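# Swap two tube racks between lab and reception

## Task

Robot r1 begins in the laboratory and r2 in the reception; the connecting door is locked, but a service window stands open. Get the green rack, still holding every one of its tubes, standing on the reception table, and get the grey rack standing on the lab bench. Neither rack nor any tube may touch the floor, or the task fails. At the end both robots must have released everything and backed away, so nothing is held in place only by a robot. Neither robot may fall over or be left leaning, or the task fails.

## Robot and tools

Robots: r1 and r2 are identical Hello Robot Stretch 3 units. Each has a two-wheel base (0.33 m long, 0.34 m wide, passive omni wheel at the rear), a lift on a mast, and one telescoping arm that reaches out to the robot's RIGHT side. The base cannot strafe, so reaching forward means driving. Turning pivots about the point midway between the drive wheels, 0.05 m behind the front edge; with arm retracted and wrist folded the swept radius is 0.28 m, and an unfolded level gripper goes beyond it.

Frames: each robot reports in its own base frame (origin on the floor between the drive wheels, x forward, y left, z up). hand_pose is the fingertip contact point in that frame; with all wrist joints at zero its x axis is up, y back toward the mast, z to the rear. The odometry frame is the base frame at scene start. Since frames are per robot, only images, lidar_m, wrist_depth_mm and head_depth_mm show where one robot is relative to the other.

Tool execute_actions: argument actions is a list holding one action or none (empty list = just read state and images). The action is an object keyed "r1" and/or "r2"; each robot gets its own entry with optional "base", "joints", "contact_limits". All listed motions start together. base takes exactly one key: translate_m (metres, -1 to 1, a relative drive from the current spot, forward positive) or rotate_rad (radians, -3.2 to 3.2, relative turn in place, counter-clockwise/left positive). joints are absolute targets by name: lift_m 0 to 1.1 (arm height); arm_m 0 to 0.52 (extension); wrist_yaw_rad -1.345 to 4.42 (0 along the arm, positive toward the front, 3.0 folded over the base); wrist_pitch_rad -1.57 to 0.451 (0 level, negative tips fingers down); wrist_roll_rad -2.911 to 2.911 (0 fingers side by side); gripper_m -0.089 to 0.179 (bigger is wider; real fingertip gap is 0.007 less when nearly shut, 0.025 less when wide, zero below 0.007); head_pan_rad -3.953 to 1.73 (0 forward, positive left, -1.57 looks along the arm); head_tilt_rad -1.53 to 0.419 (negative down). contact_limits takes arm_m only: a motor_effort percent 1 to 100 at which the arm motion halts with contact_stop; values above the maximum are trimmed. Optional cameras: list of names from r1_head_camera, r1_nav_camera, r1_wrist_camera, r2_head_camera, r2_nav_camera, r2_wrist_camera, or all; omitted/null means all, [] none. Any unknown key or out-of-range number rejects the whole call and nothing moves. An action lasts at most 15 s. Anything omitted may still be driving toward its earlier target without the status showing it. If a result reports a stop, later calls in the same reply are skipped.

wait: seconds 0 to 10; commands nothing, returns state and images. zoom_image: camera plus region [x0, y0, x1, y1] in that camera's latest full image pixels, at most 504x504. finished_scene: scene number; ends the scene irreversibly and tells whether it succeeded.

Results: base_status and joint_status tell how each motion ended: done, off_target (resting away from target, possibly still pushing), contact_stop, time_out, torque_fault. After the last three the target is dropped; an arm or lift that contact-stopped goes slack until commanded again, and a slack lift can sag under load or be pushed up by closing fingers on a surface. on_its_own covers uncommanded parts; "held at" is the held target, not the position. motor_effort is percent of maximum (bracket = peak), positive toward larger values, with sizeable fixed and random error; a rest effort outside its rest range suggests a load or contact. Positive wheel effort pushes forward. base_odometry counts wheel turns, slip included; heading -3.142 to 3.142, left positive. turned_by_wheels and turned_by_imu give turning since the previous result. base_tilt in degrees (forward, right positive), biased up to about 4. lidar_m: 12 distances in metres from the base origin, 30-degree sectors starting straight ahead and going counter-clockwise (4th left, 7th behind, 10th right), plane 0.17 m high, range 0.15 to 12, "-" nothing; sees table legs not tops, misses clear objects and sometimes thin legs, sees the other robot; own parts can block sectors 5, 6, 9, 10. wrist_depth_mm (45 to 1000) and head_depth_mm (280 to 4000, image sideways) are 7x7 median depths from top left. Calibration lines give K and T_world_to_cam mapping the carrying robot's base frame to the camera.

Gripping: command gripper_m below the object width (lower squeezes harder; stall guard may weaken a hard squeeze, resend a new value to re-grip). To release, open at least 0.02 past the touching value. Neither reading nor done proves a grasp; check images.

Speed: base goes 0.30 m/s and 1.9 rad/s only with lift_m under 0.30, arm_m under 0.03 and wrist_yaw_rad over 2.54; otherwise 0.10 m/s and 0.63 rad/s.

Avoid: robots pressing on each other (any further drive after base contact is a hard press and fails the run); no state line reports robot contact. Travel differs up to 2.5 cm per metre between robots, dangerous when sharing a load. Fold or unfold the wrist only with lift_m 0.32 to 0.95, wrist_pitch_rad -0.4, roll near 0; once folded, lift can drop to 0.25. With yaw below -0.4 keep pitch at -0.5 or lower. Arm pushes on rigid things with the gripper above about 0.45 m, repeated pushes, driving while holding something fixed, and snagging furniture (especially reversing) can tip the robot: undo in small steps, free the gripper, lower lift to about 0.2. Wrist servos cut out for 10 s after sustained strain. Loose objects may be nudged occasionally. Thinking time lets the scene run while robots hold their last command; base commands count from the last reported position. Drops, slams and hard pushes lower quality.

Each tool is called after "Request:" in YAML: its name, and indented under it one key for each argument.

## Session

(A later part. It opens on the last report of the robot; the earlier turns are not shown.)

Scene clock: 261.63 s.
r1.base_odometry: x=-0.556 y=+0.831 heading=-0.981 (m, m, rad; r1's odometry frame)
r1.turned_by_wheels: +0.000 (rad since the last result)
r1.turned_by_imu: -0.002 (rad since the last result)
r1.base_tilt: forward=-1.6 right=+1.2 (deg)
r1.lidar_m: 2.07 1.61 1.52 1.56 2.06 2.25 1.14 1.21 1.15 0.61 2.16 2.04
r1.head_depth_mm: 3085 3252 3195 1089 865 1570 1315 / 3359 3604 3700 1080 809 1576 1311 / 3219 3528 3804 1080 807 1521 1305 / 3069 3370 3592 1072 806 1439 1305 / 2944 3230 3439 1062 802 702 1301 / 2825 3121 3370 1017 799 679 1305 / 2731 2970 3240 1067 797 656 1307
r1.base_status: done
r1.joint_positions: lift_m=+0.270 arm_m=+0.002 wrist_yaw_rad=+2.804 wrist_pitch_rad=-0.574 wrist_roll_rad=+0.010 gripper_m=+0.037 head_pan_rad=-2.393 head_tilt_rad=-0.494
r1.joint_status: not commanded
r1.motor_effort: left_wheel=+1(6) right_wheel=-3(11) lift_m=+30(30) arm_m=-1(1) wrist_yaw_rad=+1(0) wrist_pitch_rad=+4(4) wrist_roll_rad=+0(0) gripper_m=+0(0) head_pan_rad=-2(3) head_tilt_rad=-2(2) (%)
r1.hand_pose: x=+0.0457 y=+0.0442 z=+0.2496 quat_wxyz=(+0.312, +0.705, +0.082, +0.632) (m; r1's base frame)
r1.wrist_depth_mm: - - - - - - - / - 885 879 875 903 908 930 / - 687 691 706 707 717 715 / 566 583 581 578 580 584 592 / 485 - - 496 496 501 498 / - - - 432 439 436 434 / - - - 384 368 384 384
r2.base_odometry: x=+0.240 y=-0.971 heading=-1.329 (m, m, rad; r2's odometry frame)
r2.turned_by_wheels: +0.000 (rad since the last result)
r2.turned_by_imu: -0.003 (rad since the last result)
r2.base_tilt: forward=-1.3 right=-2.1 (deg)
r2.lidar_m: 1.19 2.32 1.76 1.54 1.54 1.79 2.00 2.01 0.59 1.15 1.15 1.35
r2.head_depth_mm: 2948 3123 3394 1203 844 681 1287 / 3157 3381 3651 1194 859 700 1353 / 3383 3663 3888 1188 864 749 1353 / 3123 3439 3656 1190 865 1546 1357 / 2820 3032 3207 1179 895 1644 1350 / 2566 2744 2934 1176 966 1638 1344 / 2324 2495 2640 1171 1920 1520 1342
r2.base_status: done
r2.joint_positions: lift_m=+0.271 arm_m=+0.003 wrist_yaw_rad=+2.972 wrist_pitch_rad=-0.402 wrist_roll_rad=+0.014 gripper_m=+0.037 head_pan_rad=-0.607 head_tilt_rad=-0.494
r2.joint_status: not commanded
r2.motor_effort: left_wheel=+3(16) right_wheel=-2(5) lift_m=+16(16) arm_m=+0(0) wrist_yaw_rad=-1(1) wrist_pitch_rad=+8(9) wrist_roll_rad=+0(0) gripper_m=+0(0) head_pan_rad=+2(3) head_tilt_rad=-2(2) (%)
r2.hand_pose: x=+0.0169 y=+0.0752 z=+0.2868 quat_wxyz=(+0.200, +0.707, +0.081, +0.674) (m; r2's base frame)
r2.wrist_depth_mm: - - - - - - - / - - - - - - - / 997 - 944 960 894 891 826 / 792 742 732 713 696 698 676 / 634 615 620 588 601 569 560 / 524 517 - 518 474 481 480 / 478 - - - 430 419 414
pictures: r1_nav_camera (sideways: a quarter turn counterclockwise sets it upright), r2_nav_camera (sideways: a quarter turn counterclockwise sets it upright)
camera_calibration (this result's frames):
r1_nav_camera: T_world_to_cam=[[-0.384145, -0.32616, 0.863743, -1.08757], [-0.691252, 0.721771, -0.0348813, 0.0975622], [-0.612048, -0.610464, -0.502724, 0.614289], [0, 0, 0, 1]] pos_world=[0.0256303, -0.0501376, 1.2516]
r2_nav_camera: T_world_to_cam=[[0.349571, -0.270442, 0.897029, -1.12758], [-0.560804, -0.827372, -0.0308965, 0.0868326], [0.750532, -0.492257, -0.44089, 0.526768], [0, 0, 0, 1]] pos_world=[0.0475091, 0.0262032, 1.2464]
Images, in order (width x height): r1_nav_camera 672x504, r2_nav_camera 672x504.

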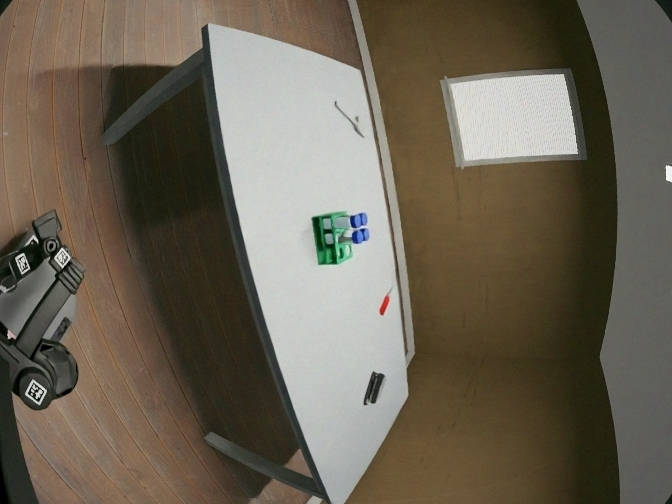

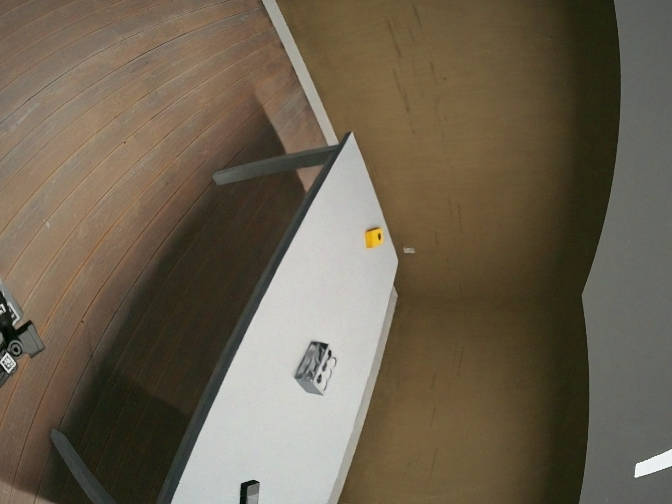

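Request:
execute_actions:
  actions:
    - {"r1": {"base": {"translate_m": -0.2}, "joints": {"lift_m": 0.9, "wrist_pitch_rad": -0.4}}, "r2": {"base": {"translate_m": 0.4}, "joints": {"lift_m": 0.9}}}
  cameras: []

Request:
execute_actions:
  actions:
    - {"r1": {"base": {"rotate_rad": -0.468}, "joints": {"wrist_yaw_rad": 0.0, "gripper_m": 0.179, "head_pan_rad": -1.57, "head_tilt_rad": -0.7}}, "r2": {"base": {"rotate_rad": 0.239}, "joints": {"wrist_yaw_rad": 0.0, "gripper_m": 0.179, "head_pan_rad": -1.57, "head_tilt_rad": -0.7}}}
  cameras: ["r1_head_camera", "r2_head_camera", "r1_wrist_camera", "r2_wrist_camera"]

Scene clock: 302.43 s.
r1.base_odometry: x=-0.668 y=+0.997 heading=-0.981 (m, m, rad; r1's odometry frame)
r1.turned_by_wheels: +0.000 (rad since the last result)
r1.turned_by_imu: -0.001 (rad since the last result)
r1.base_tilt: forward=-1.6 right=+1.0 (deg)
r1.lidar_m: 2.23 1.70 1.62 1.66 2.18 2.08 0.94 1.12 1.06 1.08 0.67 2.22
r1.head_depth_mm: 2844 2975 3102 1083 807 1457 1315 / 3148 3448 3543 1014 808 708 1319 / 3077 3433 3634 1078 806 664 1366 / 2960 3254 3540 1069 804 663 - / 2823 3134 3441 1069 806 680 - / 2746 3017 3257 1065 799 691 - / 2660 2877 3193 1066 769 658 -
r1.base_status: done
r1.joint_positions: lift_m=+0.900 arm_m=+0.002 wrist_yaw_rad=+2.804 wrist_pitch_rad=-0.420 wrist_roll_rad=+0.010 gripper_m=+0.037 head_pan_rad=-2.393 head_tilt_rad=-0.494
r1.joint_status: all done
r1.motor_effort: left_wheel=+1(9) right_wheel=-2(12) lift_m=+41(44) arm_m=-1(0) wrist_yaw_rad=+1(1) wrist_pitch_rad=+5(6) wrist_roll_rad=+0(0) gripper_m=+0(0) head_pan_rad=-3(3) head_tilt_rad=-2(2) (%)
r1.hand_pose: x=+0.0529 y=+0.0650 z=+0.9120 quat_wxyz=(+0.262, +0.709, +0.028, +0.654) (m; r1's base frame)
r1.wrist_depth_mm: - - - - - - - / - - - - - - - / - - - - - - - / - - - - - - - / - - - - - - - / - - - - - - - / - - - - - - -
r2.base_odometry: x=+0.336 y=-1.359 heading=-1.329 (m, m, rad; r2's odometry frame)
r2.turned_by_wheels: +0.000 (rad since the last result)
r2.turned_by_imu: -0.003 (rad since the last result)
r2.base_tilt: forward=-1.2 right=-2.0 (deg)
r2.lidar_m: 1.93 1.93 1.86 1.63 1.63 1.89 2.40 0.81 0.82 1.06 1.06 0.80
r2.head_depth_mm: 2864 3063 3285 1198 868 680 558 / 3082 3293 3507 1196 867 677 589 / 2916 3256 3587 1191 865 678 1254 / 2589 2813 3081 1186 861 697 1355 / 2338 2521 2718 2819 860 743 1345 / 2103 2270 2438 2544 858 1500 1212 / 1927 2059 2191 2364 928 1542 1342
r2.base_status: done
r2.joint_positions: lift_m=+0.899 arm_m=+0.003 wrist_yaw_rad=+2.972 wrist_pitch_rad=-0.403 wrist_roll_rad=+0.014 gripper_m=+0.037 head_pan_rad=-0.607 head_tilt_rad=-0.495
r2.joint_status: all done
r2.motor_effort: left_wheel=+3(17) right_wheel=-1(6) lift_m=+38(41) arm_m=+0(1) wrist_yaw_rad=+0(1) wrist_pitch_rad=+9(9) wrist_roll_rad=+0(0) gripper_m=+0(0) head_pan_rad=+2(2) head_tilt_rad=-2(2) (%)
r2.hand_pose: x=+0.0169 y=+0.0752 z=+0.9155 quat_wxyz=(+0.200, +0.707, +0.081, +0.674) (m; r2's base frame)
r2.wrist_depth_mm: - - - - - - - / - - - - - - - / - - - - - - - / - - - - - - - / - - - - - - - / - - - - - - - / - - - - - - -
pictures: none
No camera images: the call's "cameras" was empty. Leave "cameras" out to get every camera's image.

Scene clock: 304.93 s.
r1.base_odometry: x=-0.668 y=+0.997 heading=-1.449 (m, m, rad; r1's odometry frame)
r1.turned_by_wheels: -0.468 (rad since the last result)
r1.turned_by_imu: -0.472 (rad since the last result)
r1.base_tilt: forward=-1.5 right=+1.1 (deg)
r1.lidar_m: 2.22 2.29 1.67 1.61 1.68 2.15 2.08 0.94 1.09 1.06 1.09 0.67
r1.head_depth_mm: 2822 3168 1043 811 697 - - / 2811 3161 1040 807 709 - - / 2806 3143 1033 802 675 - - / 2777 3083 1025 800 - - - / 2788 3089 1019 769 663 1338 1185 / 2807 3052 1009 770 637 1325 1185 / 2761 3098 1008 790 651 1329 1178
r1.base_status: done
r1.joint_positions: lift_m=+0.900 arm_m=+0.002 wrist_yaw_rad=+0.002 wrist_pitch_rad=-0.420 wrist_roll_rad=+0.010 gripper_m=+0.179 head_pan_rad=-1.577 head_tilt_rad=-0.691
r1.joint_status: all done
r1.motor_effort: left_wheel=+1(6) right_wheel=-3(8) lift_m=+42(42) arm_m=+0(0) wrist_yaw_rad=-2(2) wrist_pitch_rad=+5(5) wrist_roll_rad=+0(0) gripper_m=+1(88) head_pan_rad=+3(35) head_tilt_rad=-3(16) (%)
r1.hand_pose: x=-0.0211 y=-0.3707 z=+0.9121 quat_wxyz=(+0.689, +0.147, -0.694, -0.148) (m; r1's base frame)
r1.wrist_depth_mm: - - - - - - - / - - - - - - - / 630 629 564 617 663 667 668 / 480 483 465 455 496 499 510 / 390 393 395 396 399 405 406 / 336 329 331 331 337 338 348 / 267 283 283 288 287 289 -
r2.base_odometry: x=+0.336 y=-1.359 heading=-1.090 (m, m, rad; r2's odometry frame)
r2.turned_by_wheels: +0.239 (rad since the last result)
r2.turned_by_imu: +0.237 (rad since the last result)
r2.base_tilt: forward=-1.2 right=-2.0 (deg)
r2.lidar_m: 1.94 2.01 1.69 1.63 1.69 2.32 2.39 0.81 1.09 1.06 1.10 0.80
r2.head_depth_mm: 2777 3099 1144 864 714 - - / 2776 3092 1138 864 713 - - / 2729 3088 1132 832 732 - - / 2757 3097 1128 812 729 - 1208 / 2724 3075 1119 852 687 1316 1208 / 2710 3070 1116 849 684 1307 1206 / 2712 3035 1117 846 681 1305 1205
r2.base_status: done
r2.joint_positions: lift_m=+0.899 arm_m=+0.003 wrist_yaw_rad=+0.002 wrist_pitch_rad=-0.403 wrist_roll_rad=+0.014 gripper_m=+0.179 head_pan_rad=-1.563 head_tilt_rad=-0.691
r2.joint_status: all done
r2.motor_effort: left_wheel=-3(8) right_wheel=+3(7) lift_m=+38(38) arm_m=+1(1) wrist_yaw_rad=-3(2) wrist_pitch_rad=+8(9) wrist_roll_rad=+0(0) gripper_m=+0(84) head_pan_rad=-2(30) head_tilt_rad=-3(15) (%)
r2.hand_pose: x=-0.0210 y=-0.3742 z=+0.9155 quat_wxyz=(+0.688, +0.141, -0.697, -0.142) (m; r2's base frame)
r2.wrist_depth_mm: - - - - - - - / - - 899 871 839 801 745 / 688 653 645 621 594 576 565 / 521 501 484 464 451 464 456 / 424 424 402 391 388 384 385 / 357 337 338 329 328 322 - / 295 294 297 291 285 283 270
pictures: r1_head_camera (sideways: a quarter turn clockwise sets it upright), r1_wrist_camera, r2_head_camera (sideways: a quarter turn clockwise sets it upright), r2_wrist_camera
camera_calibration (this result's frames):
r1_head_camera: T_world_to_cam=[[0.00628548, 0.641574, -0.767035, 1.02021], [0.998015, -0.0520933, -0.0353944, 0.0456666], [-0.0626655, -0.76529, -0.640628, 0.790422], [0, 0, 0, 1]] pos_world=[-0.00245629, -0.0472627, 1.29052]
r1_wrist_camera: T_world_to_cam=[[-0.999872, -0.0132794, 0.0089107, -0.0334989], [-0.0146557, 0.537922, -0.842867, 1.00155], [0.00639955, -0.84289, -0.538047, 0.338167], [0, 0, 0, 1]] pos_world=[-0.0209803, -0.254161, 1.02642]
r2_head_camera: T_world_to_cam=[[-0.0262932, 0.601237, -0.798638, 1.05273], [0.999088, -0.0110846, -0.0412373, 0.0451141], [-0.033646, -0.798994, -0.600397, 0.740154], [0, 0, 0, 1]] pos_world=[0.00750996, -0.0410643, 1.287]
r2_wrist_camera: T_world_to_cam=[[-0.998232, -0.0345155, -0.0483886, 0.0159266], [0.0192587, 0.582367, -0.812698, 0.991705], [0.0562306, -0.812193, -0.580673, 0.394182], [0, 0, 0, 1]] pos_world=[-0.0253656, -0.256835, 1.03562]
Images, in order (width x height): r1_head_camera 896x504, r1_wrist_camera 644x364, r2_head_camera 896x504, r2_wrist_camera 644x364.

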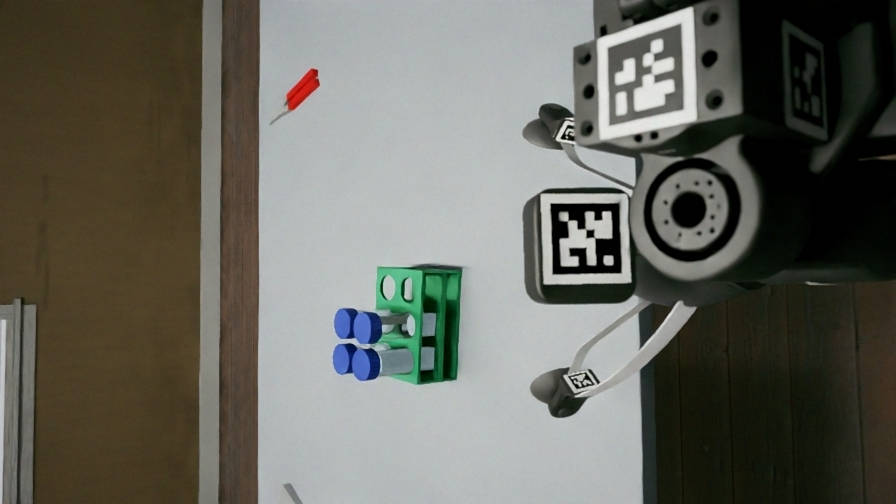

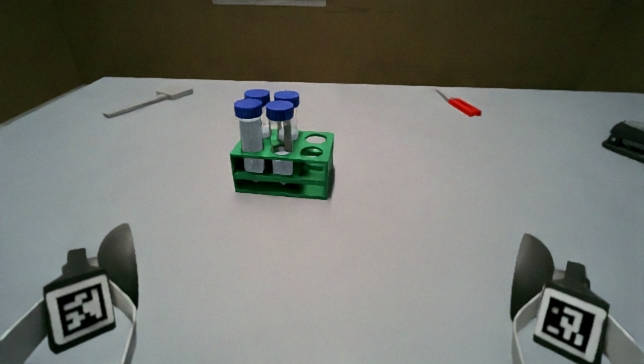

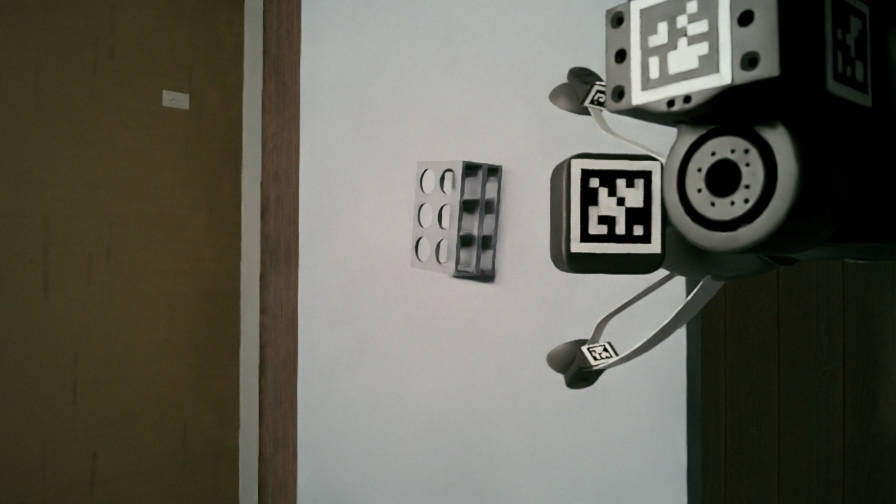

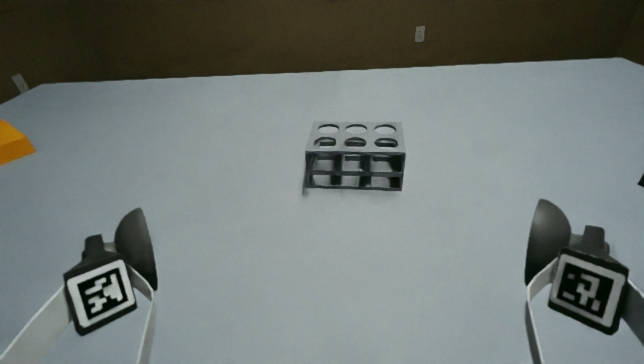

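Request:
execute_actions:
  actions:
    - {"r1": {"base": {"translate_m": 0.059}, "joints": {"wrist_pitch_rad": 0.0, "lift_m": 0.72, "arm_m": 0.17}}, "r2": {"base": {"translate_m": -0.025}, "joints": {"wrist_pitch_rad": 0.0, "lift_m": 0.72, "arm_m": 0.16}}}
  cameras: ["r1_head_camera", "r2_head_camera", "r1_wrist_camera", "r2_wrist_camera"]

Scene clock: 364.07 s.
r1.base_odometry: x=-0.660 y=+0.939 heading=-1.448 (m, m, rad; r1's odometry frame)
r1.turned_by_wheels: +0.000 (rad since the last result)
r1.turned_by_imu: +0.000 (rad since the last result)
r1.base_tilt: forward=-1.6 right=+1.1 (deg)
r1.lidar_m: 2.16 2.22 1.67 1.62 1.68 2.21 2.13 0.99 1.09 1.06 1.10 0.63
r1.head_depth_mm: 2828 3133 1038 810 663 1411 1242 / 2858 3144 1030 808 696 - 1167 / 2820 3113 1024 816 - 1319 1190 / 2777 3102 1021 773 - 1308 1190 / 2790 3090 1021 772 646 1336 1183 / 2779 3088 1011 793 653 1331 1180 / 2736 3096 1013 788 649 1323 1172
r1.base_status: done
r1.joint_positions: lift_m=+0.720 arm_m=+0.170 wrist_yaw_rad=+0.001 wrist_pitch_rad=-0.023 wrist_roll_rad=+0.010 gripper_m=+0.179 head_pan_rad=-1.577 head_tilt_rad=-0.691
r1.joint_status: all done
r1.motor_effort: left_wheel=+1(6) right_wheel=-3(5) lift_m=+30(34) arm_m=+3(3) wrist_yaw_rad=+0(1) wrist_pitch_rad=+6(7) wrist_roll_rad=+0(0) gripper_m=+0(0) head_pan_rad=+3(3) head_tilt_rad=-3(4) (%)
r1.hand_pose: x=-0.0213 y=-0.5703 z=+0.8289 quat_wxyz=(+0.704, +0.009, -0.710, -0.008) (m; r1's base frame)
r1.wrist_depth_mm: - - - - - - - / - - - - - - - / - - - - - - - / - 631 583 289 746 - - / 367 377 258 240 357 404 409 / - 258 236 233 241 272 284 / - 196 199 200 203 205 -
r2.base_odometry: x=+0.324 y=-1.337 heading=-1.090 (m, m, rad; r2's odometry frame)
r2.turned_by_wheels: +0.000 (rad since the last result)
r2.turned_by_imu: -0.001 (rad since the last result)
r2.base_tilt: forward=-1.2 right=-2.1 (deg)
r2.lidar_m: 1.95 2.04 1.69 1.63 1.68 2.32 2.37 0.79 1.09 1.06 1.09 0.82
r2.head_depth_mm: 2770 3084 1146 864 694 972 - / 2753 3063 1131 861 711 - 1191 / 2733 3088 1133 858 730 - 1214 / 2752 3082 1126 812 728 1332 1210 / 2741 3068 1124 854 686 1315 1208 / 2723 3063 1119 848 684 1306 1205 / 2734 3064 1112 845 682 1310 1199
r2.base_status: done
r2.joint_positions: lift_m=+0.721 arm_m=+0.160 wrist_yaw_rad=+0.001 wrist_pitch_rad=-0.022 wrist_roll_rad=+0.014 gripper_m=+0.179 head_pan_rad=-1.563 head_tilt_rad=-0.691
r2.joint_status: all done
r2.motor_effort: left_wheel=-2(10) right_wheel=+3(4) lift_m=+15(36) arm_m=+4(2) wrist_yaw_rad=-1(2) wrist_pitch_rad=+11(13) wrist_roll_rad=+0(0) gripper_m=+0(0) head_pan_rad=-2(3) head_tilt_rad=-4(3) (%)
r2.hand_pose: x=-0.0212 y=-0.5603 z=+0.8295 quat_wxyz=(+0.702, +0.008, -0.712, -0.008) (m; r2's base frame)
r2.wrist_depth_mm: - - - - - - - / - - - - - - - / - - - - - - - / 669 629 611 589 557 538 517 / 383 395 337 273 274 337 352 / 285 254 251 240 236 244 - / 198 203 201 197 196 193 183
pictures: r1_head_camera (sideways: a quarter turn clockwise sets it upright), r1_wrist_camera, r2_head_camera (sideways: a quarter turn clockwise sets it upright), r2_wrist_camera
camera_calibration (this result's frames):
r1_head_camera: T_world_to_cam=[[0.00620455, 0.641672, -0.766954, 1.02011], [0.998021, -0.051962, -0.0354002, 0.0456741], [-0.0625678, -0.765217, -0.640725, 0.790548], [0, 0, 0, 1]] pos_world=[-0.00245028, -0.0472624, 1.29052]
r1_wrist_camera: T_world_to_cam=[[-0.999886, -0.00808027, 0.0127444, -0.0357886], [-0.0139356, 0.170468, -0.985265, 0.947311], [0.00578869, -0.98533, -0.170562, -0.260685], [0, 0, 0, 1]] pos_world=[-0.0210741, -0.418636, 0.889345]
r2_head_camera: T_world_to_cam=[[-0.0261452, 0.601301, -0.798595, 1.05268], [0.999085, -0.0113282, -0.0412387, 0.0451159], [-0.0338435, -0.798942, -0.600455, 0.74023], [0, 0, 0, 1]] pos_world=[0.00749982, -0.0410636, 1.287]
r2_wrist_camera: T_world_to_cam=[[-0.998251, -0.0491262, -0.0328843, -0.0159117], [0.0202334, 0.23874, -0.970873, 0.968935], [0.0555461, -0.96984, -0.237329, -0.180062], [0, 0, 0, 1]] pos_world=[-0.0254871, -0.406736, 0.897455]
Images, in order (width x height): r1_head_camera 896x504, r1_wrist_camera 644x364, r2_head_camera 896x504, r2_wrist_camera 644x364.

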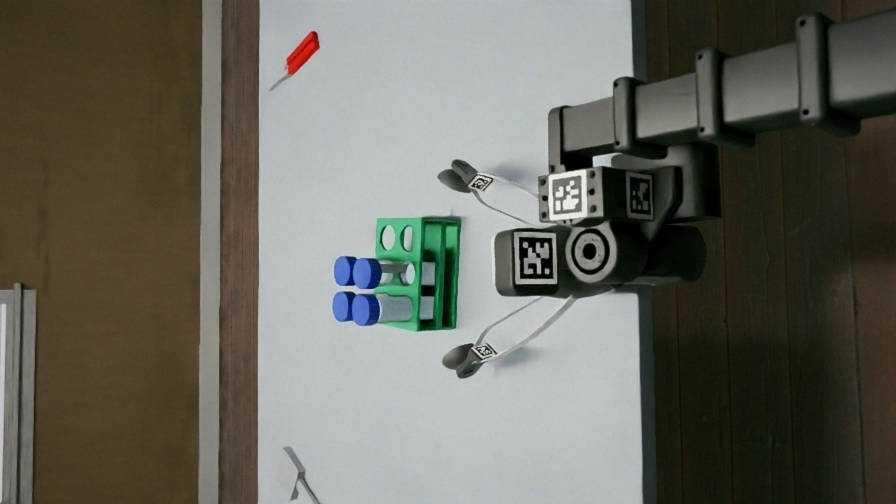

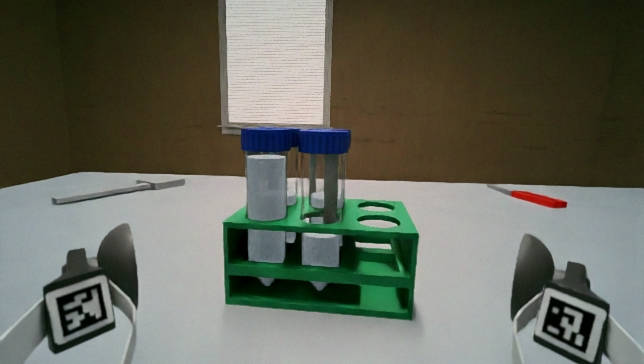

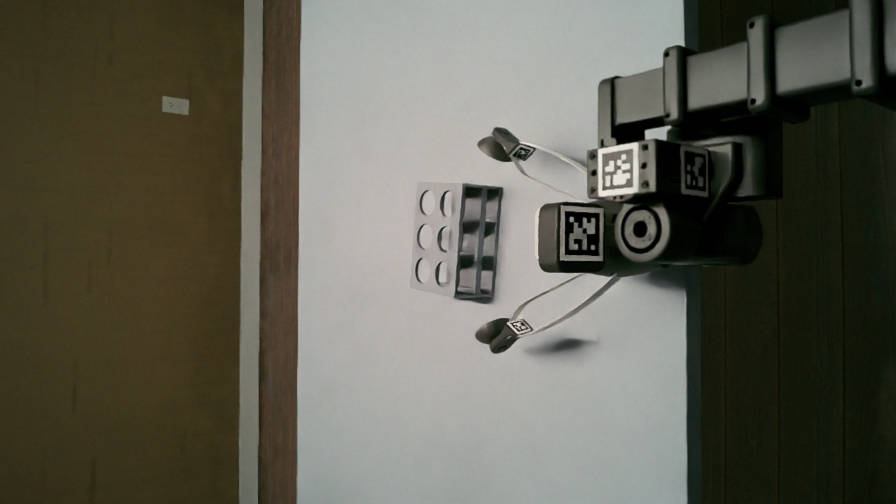

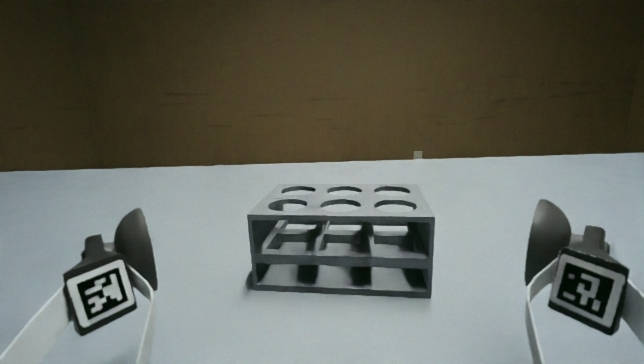

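Request:
execute_actions:
  actions:
    - {"r1": {"joints": {"lift_m": 0.684, "arm_m": 0.285}}, "r2": {"joints": {"lift_m": 0.684, "arm_m": 0.265}}}
  cameras: ["r1_head_camera", "r2_head_camera", "r1_wrist_camera", "r2_wrist_camera"]

Scene clock: 386.17 s.
r1.base_odometry: x=-0.660 y=+0.939 heading=-1.449 (m, m, rad; r1's odometry frame)
r1.turned_by_wheels: +0.000 (rad since the last result)
r1.turned_by_imu: -0.001 (rad since the last result)
r1.base_tilt: forward=-1.6 right=+1.1 (deg)
r1.lidar_m: 2.15 2.23 1.67 1.62 1.67 2.22 2.14 0.99 1.09 1.06 1.10 0.63
r1.head_depth_mm: 2815 3149 1041 811 661 1379 1204 / 2818 3108 1038 809 669 - - / 2804 3091 1024 829 - 1344 1189 / 2827 3150 1023 780 623 1338 1184 / 2765 3094 1014 769 653 1340 1185 / 2792 3067 1010 794 651 1330 1183 / 2782 3084 1011 788 651 1326 1173
r1.base_status: not commanded
r1.joint_positions: lift_m=+0.696 arm_m=+0.285 wrist_yaw_rad=+0.001 wrist_pitch_rad=+0.007 wrist_roll_rad=+0.010 gripper_m=+0.179 head_pan_rad=-1.577 head_tilt_rad=-0.692
r1.joint_status: lift_m contact_stop (moved -0.024 of -0.036); the others done
r1.on_its_own: lift_m is slack since a contact_stop, until your next command for it (your +0.684 is given up)
r1.motor_effort: left_wheel=+1(1) right_wheel=-2(4) lift_m=+36(33) arm_m=+4(6) wrist_yaw_rad=-1(1) wrist_pitch_rad=-2(13) wrist_roll_rad=+0(1) gripper_m=+0(0) head_pan_rad=+3(3) head_tilt_rad=-2(4) (%)
r1.hand_pose: x=-0.0212 y=-0.6860 z=+0.8128 quat_wxyz=(+0.704, -0.002, -0.710, +0.003) (m; r1's base frame)
r1.wrist_depth_mm: - - - - - - - / - - - - - - - / - - 117 109 - - - / - - 120 511 - - - / 338 344 123 155 173 374 378 / - 119 119 113 113 107 247 / - 127 125 120 143 121 -
r2.base_odometry: x=+0.324 y=-1.337 heading=-1.090 (m, m, rad; r2's odometry frame)
r2.turned_by_wheels: +0.000 (rad since the last result)
r2.turned_by_imu: -0.002 (rad since the last result)
r2.base_tilt: forward=-1.3 right=-2.1 (deg)
r2.lidar_m: 1.96 2.03 1.69 1.63 1.69 2.32 2.37 0.79 1.10 1.06 1.10 0.82
r2.head_depth_mm: 2763 3092 1141 862 692 1321 1243 / 2766 3106 1138 862 711 - 1213 / 2768 3079 1132 886 - 1354 1211 / 2751 3087 1128 818 - 1323 1212 / 2733 3040 1122 867 687 1312 1202 / 2747 3061 1116 849 685 1312 1204 / 2742 3041 1114 846 683 1316 1205
r2.base_status: not commanded
r2.joint_positions: lift_m=+0.690 arm_m=+0.265 wrist_yaw_rad=+0.001 wrist_pitch_rad=+0.007 wrist_roll_rad=+0.014 gripper_m=+0.179 head_pan_rad=-1.563 head_tilt_rad=-0.692
r2.joint_status: lift_m contact_stop (moved -0.031 of -0.037); the others done
r2.on_its_own: lift_m is slack since a contact_stop, until your next command for it (your +0.684 is given up)
r2.motor_effort: left_wheel=-1(3) right_wheel=+2(5) lift_m=+27(25) arm_m=+6(8) wrist_yaw_rad=-1(1) wrist_pitch_rad=-3(11) wrist_roll_rad=+0(1) gripper_m=+1(0) head_pan_rad=-3(2) head_tilt_rad=-4(3) (%)
r2.hand_pose: x=-0.0213 y=-0.6659 z=+0.8062 quat_wxyz=(+0.703, -0.002, -0.712, +0.002) (m; r2's base frame)
r2.wrist_depth_mm: - - - - - - - / - - - - - - - / - - - - - - - / 628 594 567 531 516 483 468 / 337 354 157 153 149 144 309 / 245 209 168 166 162 130 - / 164 171 136 132 124 123 153
pictures: r1_head_camera (sideways: a quarter turn clockwise sets it upright), r1_wrist_camera, r2_head_camera (sideways: a quarter turn clockwise sets it upright), r2_wrist_camera
camera_calibration (this result's frames):
r1_head_camera: T_world_to_cam=[[0.00616084, 0.642114, -0.766585, 1.01963], [0.998025, -0.0518694, -0.0354265, 0.0457083], [-0.0625101, -0.764853, -0.641165, 0.79112], [0, 0, 0, 1]] pos_world=[-0.00244682, -0.0472564, 1.29049]
r1_wrist_camera: T_world_to_cam=[[-0.999891, -0.00826649, 0.0122334, -0.0360845], [-0.0132744, 0.140588, -0.989979, 0.934548], [0.00646379, -0.990034, -0.140682, -0.404934], [0, 0, 0, 1]] pos_world=[-0.0210576, -0.532582, 0.868658]
r2_head_camera: T_world_to_cam=[[-0.0261205, 0.601828, -0.798199, 1.05216], [0.999084, -0.0113489, -0.0412512, 0.0451322], [-0.0338848, -0.798545, -0.60098, 0.740914], [0, 0, 0, 1]] pos_world=[0.00749777, -0.0410538, 1.28697]
r2_wrist_camera: T_world_to_cam=[[-0.998265, -0.0497972, -0.0314116, -0.0235652], [0.020245, 0.210658, -0.97735, 0.958025], [0.0552864, -0.976291, -0.209285, -0.314905], [0, 0, 0, 1]] pos_world=[-0.0255095, -0.510428, 0.869681]
Images, in order (width x height): r1_head_camera 896x504, r1_wrist_camera 644x364, r2_head_camera 896x504, r2_wrist_camera 644x364.

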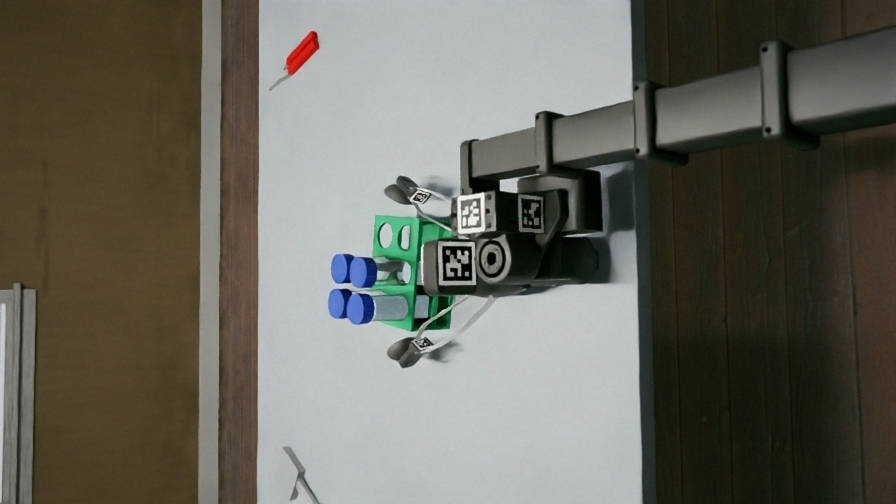

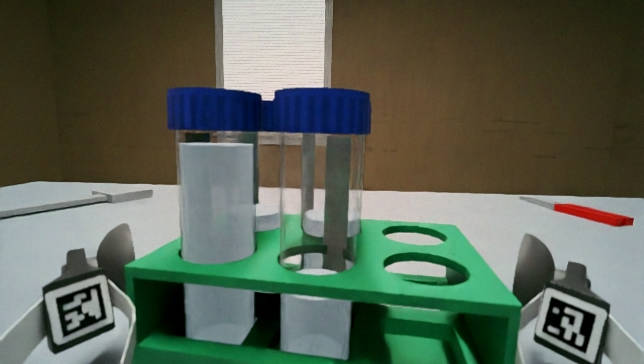

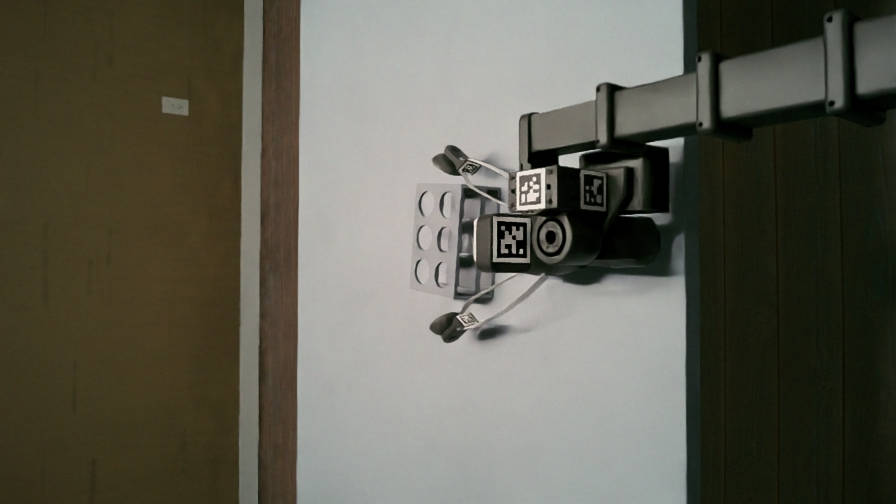

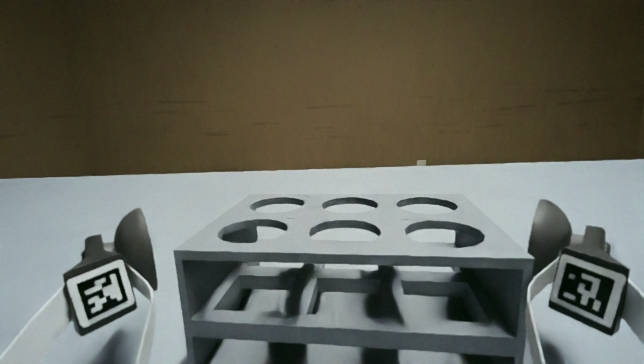

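Request:
execute_actions:
  actions:
    - {"r1": {"joints": {"lift_m": 0.702, "gripper_m": 0.09}}, "r2": {"joints": {"lift_m": 0.696, "gripper_m": 0.09}}}
  cameras: ["r1_head_camera", "r2_head_camera", "r1_wrist_camera", "r2_wrist_camera"]

Scene clock: 398.20 s.
r1.base_odometry: x=-0.660 y=+0.939 heading=-1.449 (m, m, rad; r1's odometry frame)
r1.turned_by_wheels: +0.000 (rad since the last result)
r1.turned_by_imu: -0.001 (rad since the last result)
r1.base_tilt: forward=-1.6 right=+1.1 (deg)
r1.lidar_m: 2.16 2.23 1.67 1.61 1.68 2.22 2.14 0.99 1.09 1.05 1.10 0.63
r1.head_depth_mm: 2827 3195 1037 811 662 1372 1208 / 2833 3172 1036 809 680 - - / 2830 3093 1029 828 626 1335 1193 / 2807 3115 1025 782 622 1335 1184 / 2743 3112 1016 776 655 1336 1185 / 2796 3080 1013 793 653 1327 1175 / 2766 3088 1005 786 649 1334 1178
r1.base_status: not commanded
r1.joint_positions: lift_m=+0.702 arm_m=+0.285 wrist_yaw_rad=+0.000 wrist_pitch_rad=-0.017 wrist_roll_rad=+0.010 gripper_m=+0.092 head_pan_rad=-1.577 head_tilt_rad=-0.692
r1.joint_status: all done
r1.motor_effort: left_wheel=+1(1) right_wheel=-2(2) lift_m=+41(43) arm_m=+3(4) wrist_yaw_rad=+1(1) wrist_pitch_rad=+4(5) wrist_roll_rad=+0(0) gripper_m=-31(99) head_pan_rad=+3(3) head_tilt_rad=-2(3) (%)
r1.hand_pose: x=-0.0215 y=-0.6855 z=+0.8121 quat_wxyz=(+0.704, +0.006, -0.710, -0.006) (m; r1's base frame)
r1.wrist_depth_mm: - - - - - - - / - - - - - - - / - - 130 117 - - - / 577 525 131 471 - - - / 320 336 133 152 165 351 362 / 227 143 137 120 122 107 238 / - 155 131 127 149 139 188
r2.base_odometry: x=+0.324 y=-1.337 heading=-1.090 (m, m, rad; r2's odometry frame)
r2.turned_by_wheels: +0.000 (rad since the last result)
r2.turned_by_imu: -0.001 (rad since the last result)
r2.base_tilt: forward=-1.3 right=-2.0 (deg)
r2.lidar_m: 1.96 2.03 1.69 1.63 1.69 2.32 2.36 0.79 1.10 1.06 1.10 0.82
r2.head_depth_mm: 2760 3080 1143 861 692 622 1258 / 2734 3073 1143 861 711 - 1210 / 2746 3102 1129 818 - 1333 1213 / 2728 3030 1123 812 - 1318 1205 / 2740 3086 1117 824 686 1318 1211 / 2719 3051 1111 846 683 1312 1203 / 2733 3040 1109 845 682 1302 1205
r2.base_status: not commanded
r2.joint_positions: lift_m=+0.695 arm_m=+0.265 wrist_yaw_rad=+0.000 wrist_pitch_rad=-0.016 wrist_roll_rad=+0.014 gripper_m=+0.091 head_pan_rad=-1.563 head_tilt_rad=-0.692
r2.joint_status: all done
r2.motor_effort: left_wheel=-1(2) right_wheel=+2(2) lift_m=+39(41) arm_m=+4(6) wrist_yaw_rad=+0(1) wrist_pitch_rad=+8(10) wrist_roll_rad=+0(0) gripper_m=-25(97) head_pan_rad=-2(2) head_tilt_rad=-3(4) (%)
r2.hand_pose: x=-0.0213 y=-0.6655 z=+0.8058 quat_wxyz=(+0.702, +0.006, -0.712, -0.006) (m; r2's base frame)
r2.wrist_depth_mm: - - - - - - - / - - - - - - - / - - - - - - - / 553 537 503 480 461 453 426 / 315 324 165 160 157 140 272 / 222 - 172 174 170 140 203 / 179 167 151 149 147 152 156
pictures: r1_head_camera (sideways: a quarter turn clockwise sets it upright), r1_wrist_camera, r2_head_camera (sideways: a quarter turn clockwise sets it upright), r2_wrist_camera
camera_calibration (this result's frames):
r1_head_camera: T_world_to_cam=[[0.00616061, 0.642114, -0.766585, 1.01963], [0.998025, -0.0518691, -0.0354265, 0.0457083], [-0.0625099, -0.764853, -0.641165, 0.79112], [0, 0, 0, 1]] pos_world=[-0.0024468, -0.0472564, 1.29049]
r1_wrist_camera: T_world_to_cam=[[-0.999901, -0.00732423, 0.0120459, -0.0355896], [-0.0130855, 0.164252, -0.986332, 0.947037], [0.00524556, -0.986391, -0.164331, -0.382844], [0, 0, 0, 1]] pos_world=[-0.0211854, -0.533447, 0.871608]
r2_head_camera: T_world_to_cam=[[-0.0261205, 0.601828, -0.798199, 1.05216], [0.999084, -0.0113488, -0.0412512, 0.0451322], [-0.0338847, -0.798545, -0.60098, 0.740914], [0, 0, 0, 1]] pos_world=[0.00749778, -0.0410538, 1.28697]
r2_wrist_camera: T_world_to_cam=[[-0.998254, -0.0488689, -0.0331859, -0.021556], [0.0209127, 0.233042, -0.972242, 0.968387], [0.0552461, -0.971238, -0.231613, -0.293235], [0, 0, 0, 1]] pos_world=[-0.0255698, -0.511529, 0.872874]
Images, in order (width x height): r1_head_camera 896x504, r1_wrist_camera 644x364, r2_head_camera 896x504, r2_wrist_camera 644x364.

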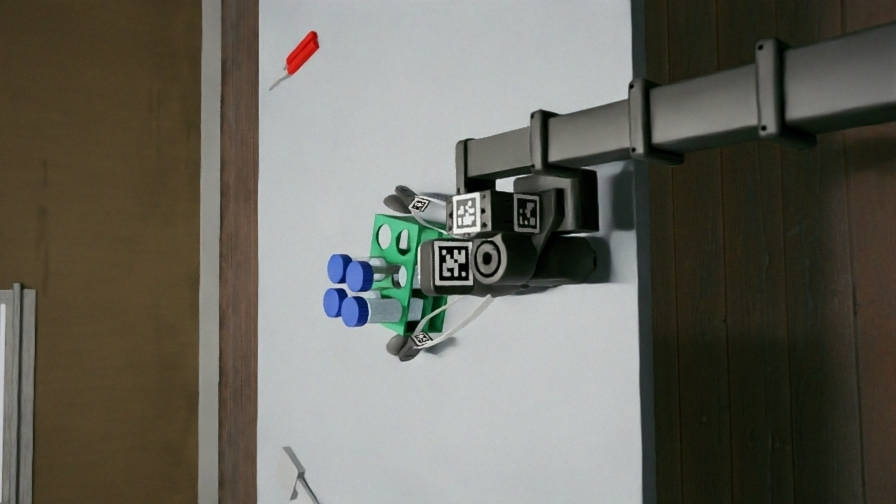

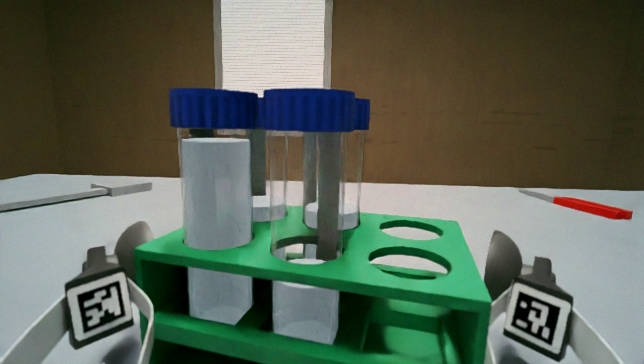

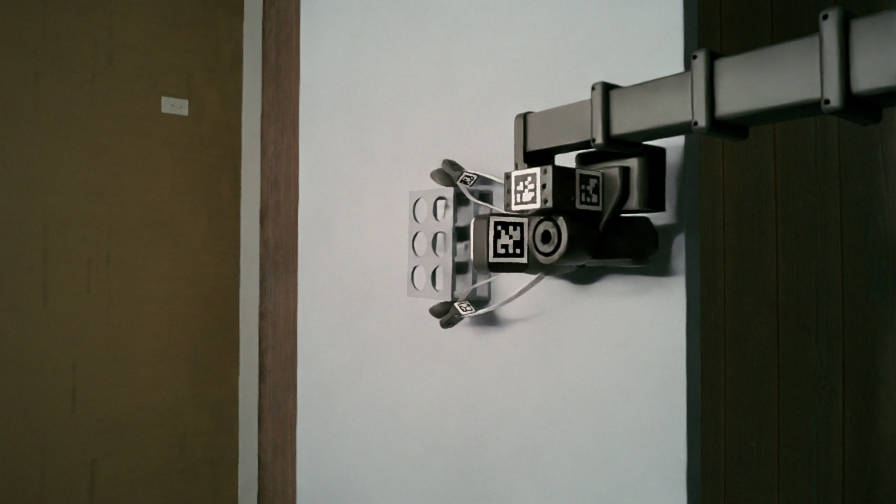

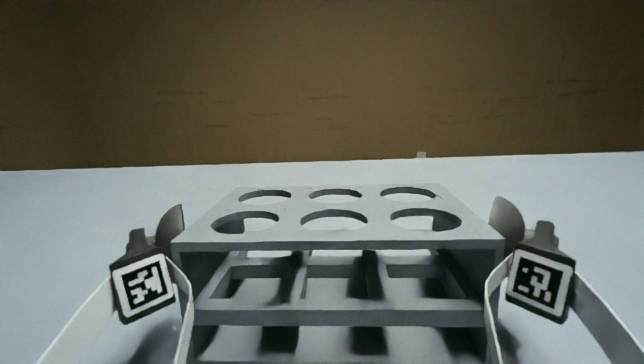

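Request:
execute_actions:
  actions:
    - {"r1": {"joints": {"lift_m": 0.74}}, "r2": {"joints": {"lift_m": 0.74}}}
  cameras: ["r1_head_camera", "r2_head_camera", "r1_wrist_camera", "r2_wrist_camera"]

Scene clock: 475.63 s.
r1.base_odometry: x=-0.660 y=+0.939 heading=-1.449 (m, m, rad; r1's odometry frame)
r1.turned_by_wheels: +0.000 (rad since the last result)
r1.turned_by_imu: -0.001 (rad since the last result)
r1.base_tilt: forward=-1.6 right=+1.1 (deg)
r1.lidar_m: 2.16 2.23 1.68 1.61 1.67 2.22 2.14 0.99 1.09 1.06 1.10 0.63
r1.head_depth_mm: 2819 3146 1040 807 664 1418 - / 2851 3140 1034 831 - - 1168 / 2835 3166 1024 - 633 1369 1186 / 2828 3094 1021 - 630 1342 1182 / 2750 3138 1016 771 654 1331 1179 / 2779 3047 1010 795 651 1338 1176 / 2771 3092 1005 790 651 1327 1176
r1.base_status: not commanded
r1.joint_positions: lift_m=+0.740 arm_m=+0.285 wrist_yaw_rad=+0.001 wrist_pitch_rad=-0.040 wrist_roll_rad=+0.010 gripper_m=+0.111 head_pan_rad=-1.577 head_tilt_rad=-0.692
r1.joint_status: all done
r1.on_its_own: gripper_m is held at +0.110, not at your +0.090, by its stall guard, which is not easing now
r1.motor_effort: left_wheel=+1(1) right_wheel=-1(2) lift_m=+44(44) arm_m=+2(3) wrist_yaw_rad=+0(0) wrist_pitch_rad=+11(11) wrist_roll_rad=+0(0) gripper_m=-22(22) head_pan_rad=+3(3) head_tilt_rad=-3(3) (%)
r1.hand_pose: x=-0.0213 y=-0.6848 z=+0.8442 quat_wxyz=(+0.704, +0.014, -0.710, -0.014) (m; r1's base frame)
r1.wrist_depth_mm: - - - - - - - / - - - - - - - / - - - 146 - - - / - - 153 186 - - - / 392 416 145 383 422 435 436 / 286 143 139 131 261 295 303 / - 132 126 125 177 206 228
r2.base_odometry: x=+0.324 y=-1.337 heading=-1.090 (m, m, rad; r2's odometry frame)
r2.turned_by_wheels: +0.000 (rad since the last result)
r2.turned_by_imu: -0.002 (rad since the last result)
r2.base_tilt: forward=-1.2 right=-2.0 (deg)
r2.lidar_m: 1.96 2.03 1.70 1.63 1.69 2.33 2.37 0.78 1.10 1.06 1.10 0.82
r2.head_depth_mm: 2758 3099 1142 863 693 623 - / 2764 3073 1135 889 - 1335 1191 / 2740 3050 1132 842 - 1319 1209 / 2741 3069 1124 776 659 1317 1209 / 2762 3087 1120 822 685 1309 1208 / 2739 3071 1117 851 684 1312 1201 / 2701 3071 1108 847 682 1306 1199
r2.base_status: not commanded
r2.joint_positions: lift_m=+0.739 arm_m=+0.265 wrist_yaw_rad=+0.000 wrist_pitch_rad=-0.032 wrist_roll_rad=+0.014 gripper_m=+0.103 head_pan_rad=-1.563 head_tilt_rad=-0.692
r2.joint_status: all done
r2.on_its_own: gripper_m is held at +0.102, not at your +0.090, by its stall guard, which is not easing now
r2.motor_effort: left_wheel=-1(1) right_wheel=+2(2) lift_m=+40(43) arm_m=+3(4) wrist_yaw_rad=-1(1) wrist_pitch_rad=+16(17) wrist_roll_rad=+0(0) gripper_m=-19(19) head_pan_rad=-2(2) head_tilt_rad=-3(4) (%)
r2.hand_pose: x=-0.0213 y=-0.6650 z=+0.8458 quat_wxyz=(+0.702, +0.012, -0.712, -0.011) (m; r2's base frame)
r2.wrist_depth_mm: - - - - - - - / - - - - - - - / - - - - - - - / - - 664 630 603 582 559 / 415 425 166 164 155 141 365 / 300 - 172 173 170 141 272 / 241 227 151 149 143 201 214
pictures: r1_head_camera (sideways: a quarter turn clockwise sets it upright), r1_wrist_camera, r2_head_camera (sideways: a quarter turn clockwise sets it upright), r2_wrist_camera
camera_calibration (this result's frames):
r1_head_camera: T_world_to_cam=[[0.00616069, 0.642114, -0.766585, 1.01963], [0.998025, -0.0518692, -0.0354265, 0.0457083], [-0.06251, -0.764853, -0.641165, 0.79112], [0, 0, 0, 1]] pos_world=[-0.00244681, -0.0472564, 1.29049]
r1_wrist_camera: T_world_to_cam=[[-0.999895, -0.00823034, 0.0119024, -0.0363091], [-0.0132301, 0.186716, -0.982325, 0.990577], [0.0058625, -0.982379, -0.186805, -0.355149], [0, 0, 0, 1]] pos_world=[-0.0211178, -0.534147, 0.907157]
r2_head_camera: T_world_to_cam=[[-0.0261206, 0.601828, -0.798199, 1.05216], [0.999084, -0.0113487, -0.0412512, 0.0451322], [-0.0338846, -0.798545, -0.60098, 0.740914], [0, 0, 0, 1]] pos_world=[0.00749778, -0.0410538, 1.28697]
r2_wrist_camera: T_world_to_cam=[[-0.998254, -0.0483442, -0.0339346, -0.019225], [0.0209042, 0.248171, -0.968491, 1.01402], [0.0552425, -0.967509, -0.246727, -0.268257], [0, 0, 0, 1]] pos_world=[-0.0255696, -0.512121, 0.915233]
Images, in order (width x height): r1_head_camera 896x504, r1_wrist_camera 644x364, r2_head_camera 896x504, r2_wrist_camera 644x364.

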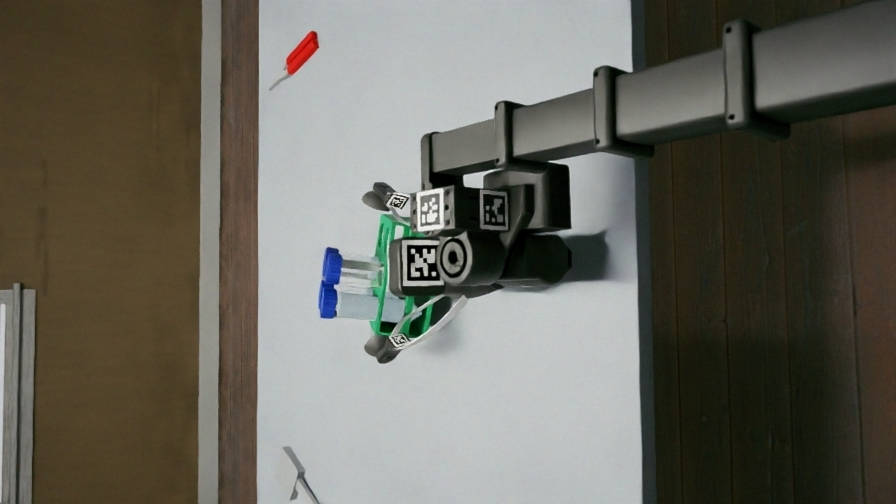

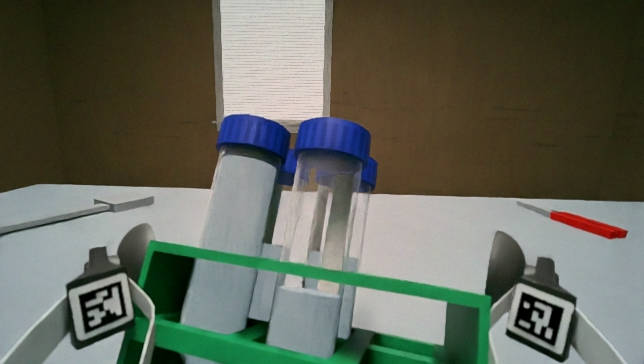

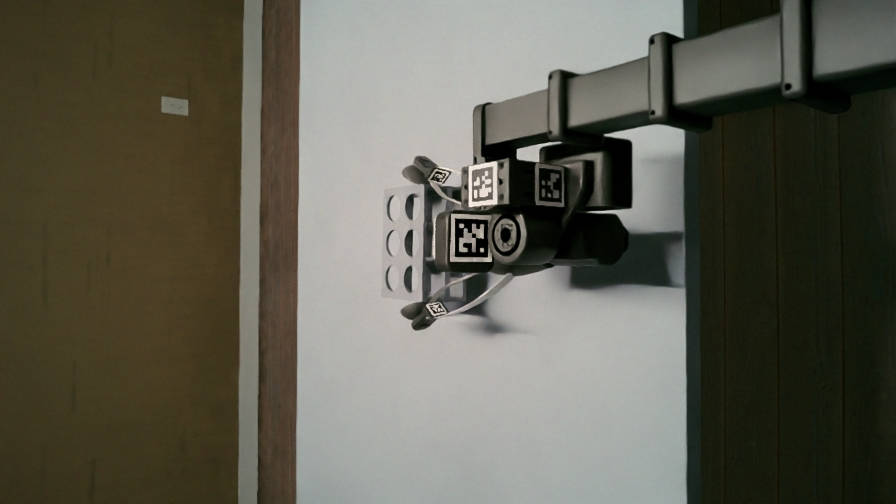

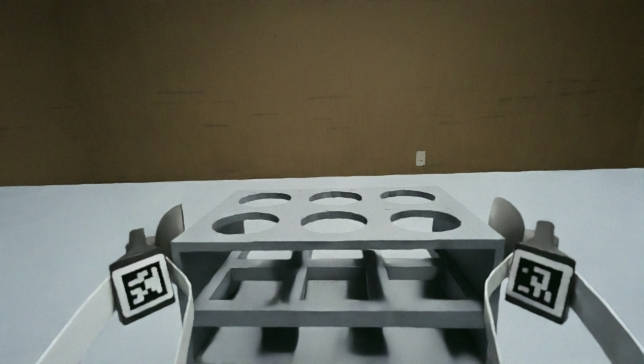

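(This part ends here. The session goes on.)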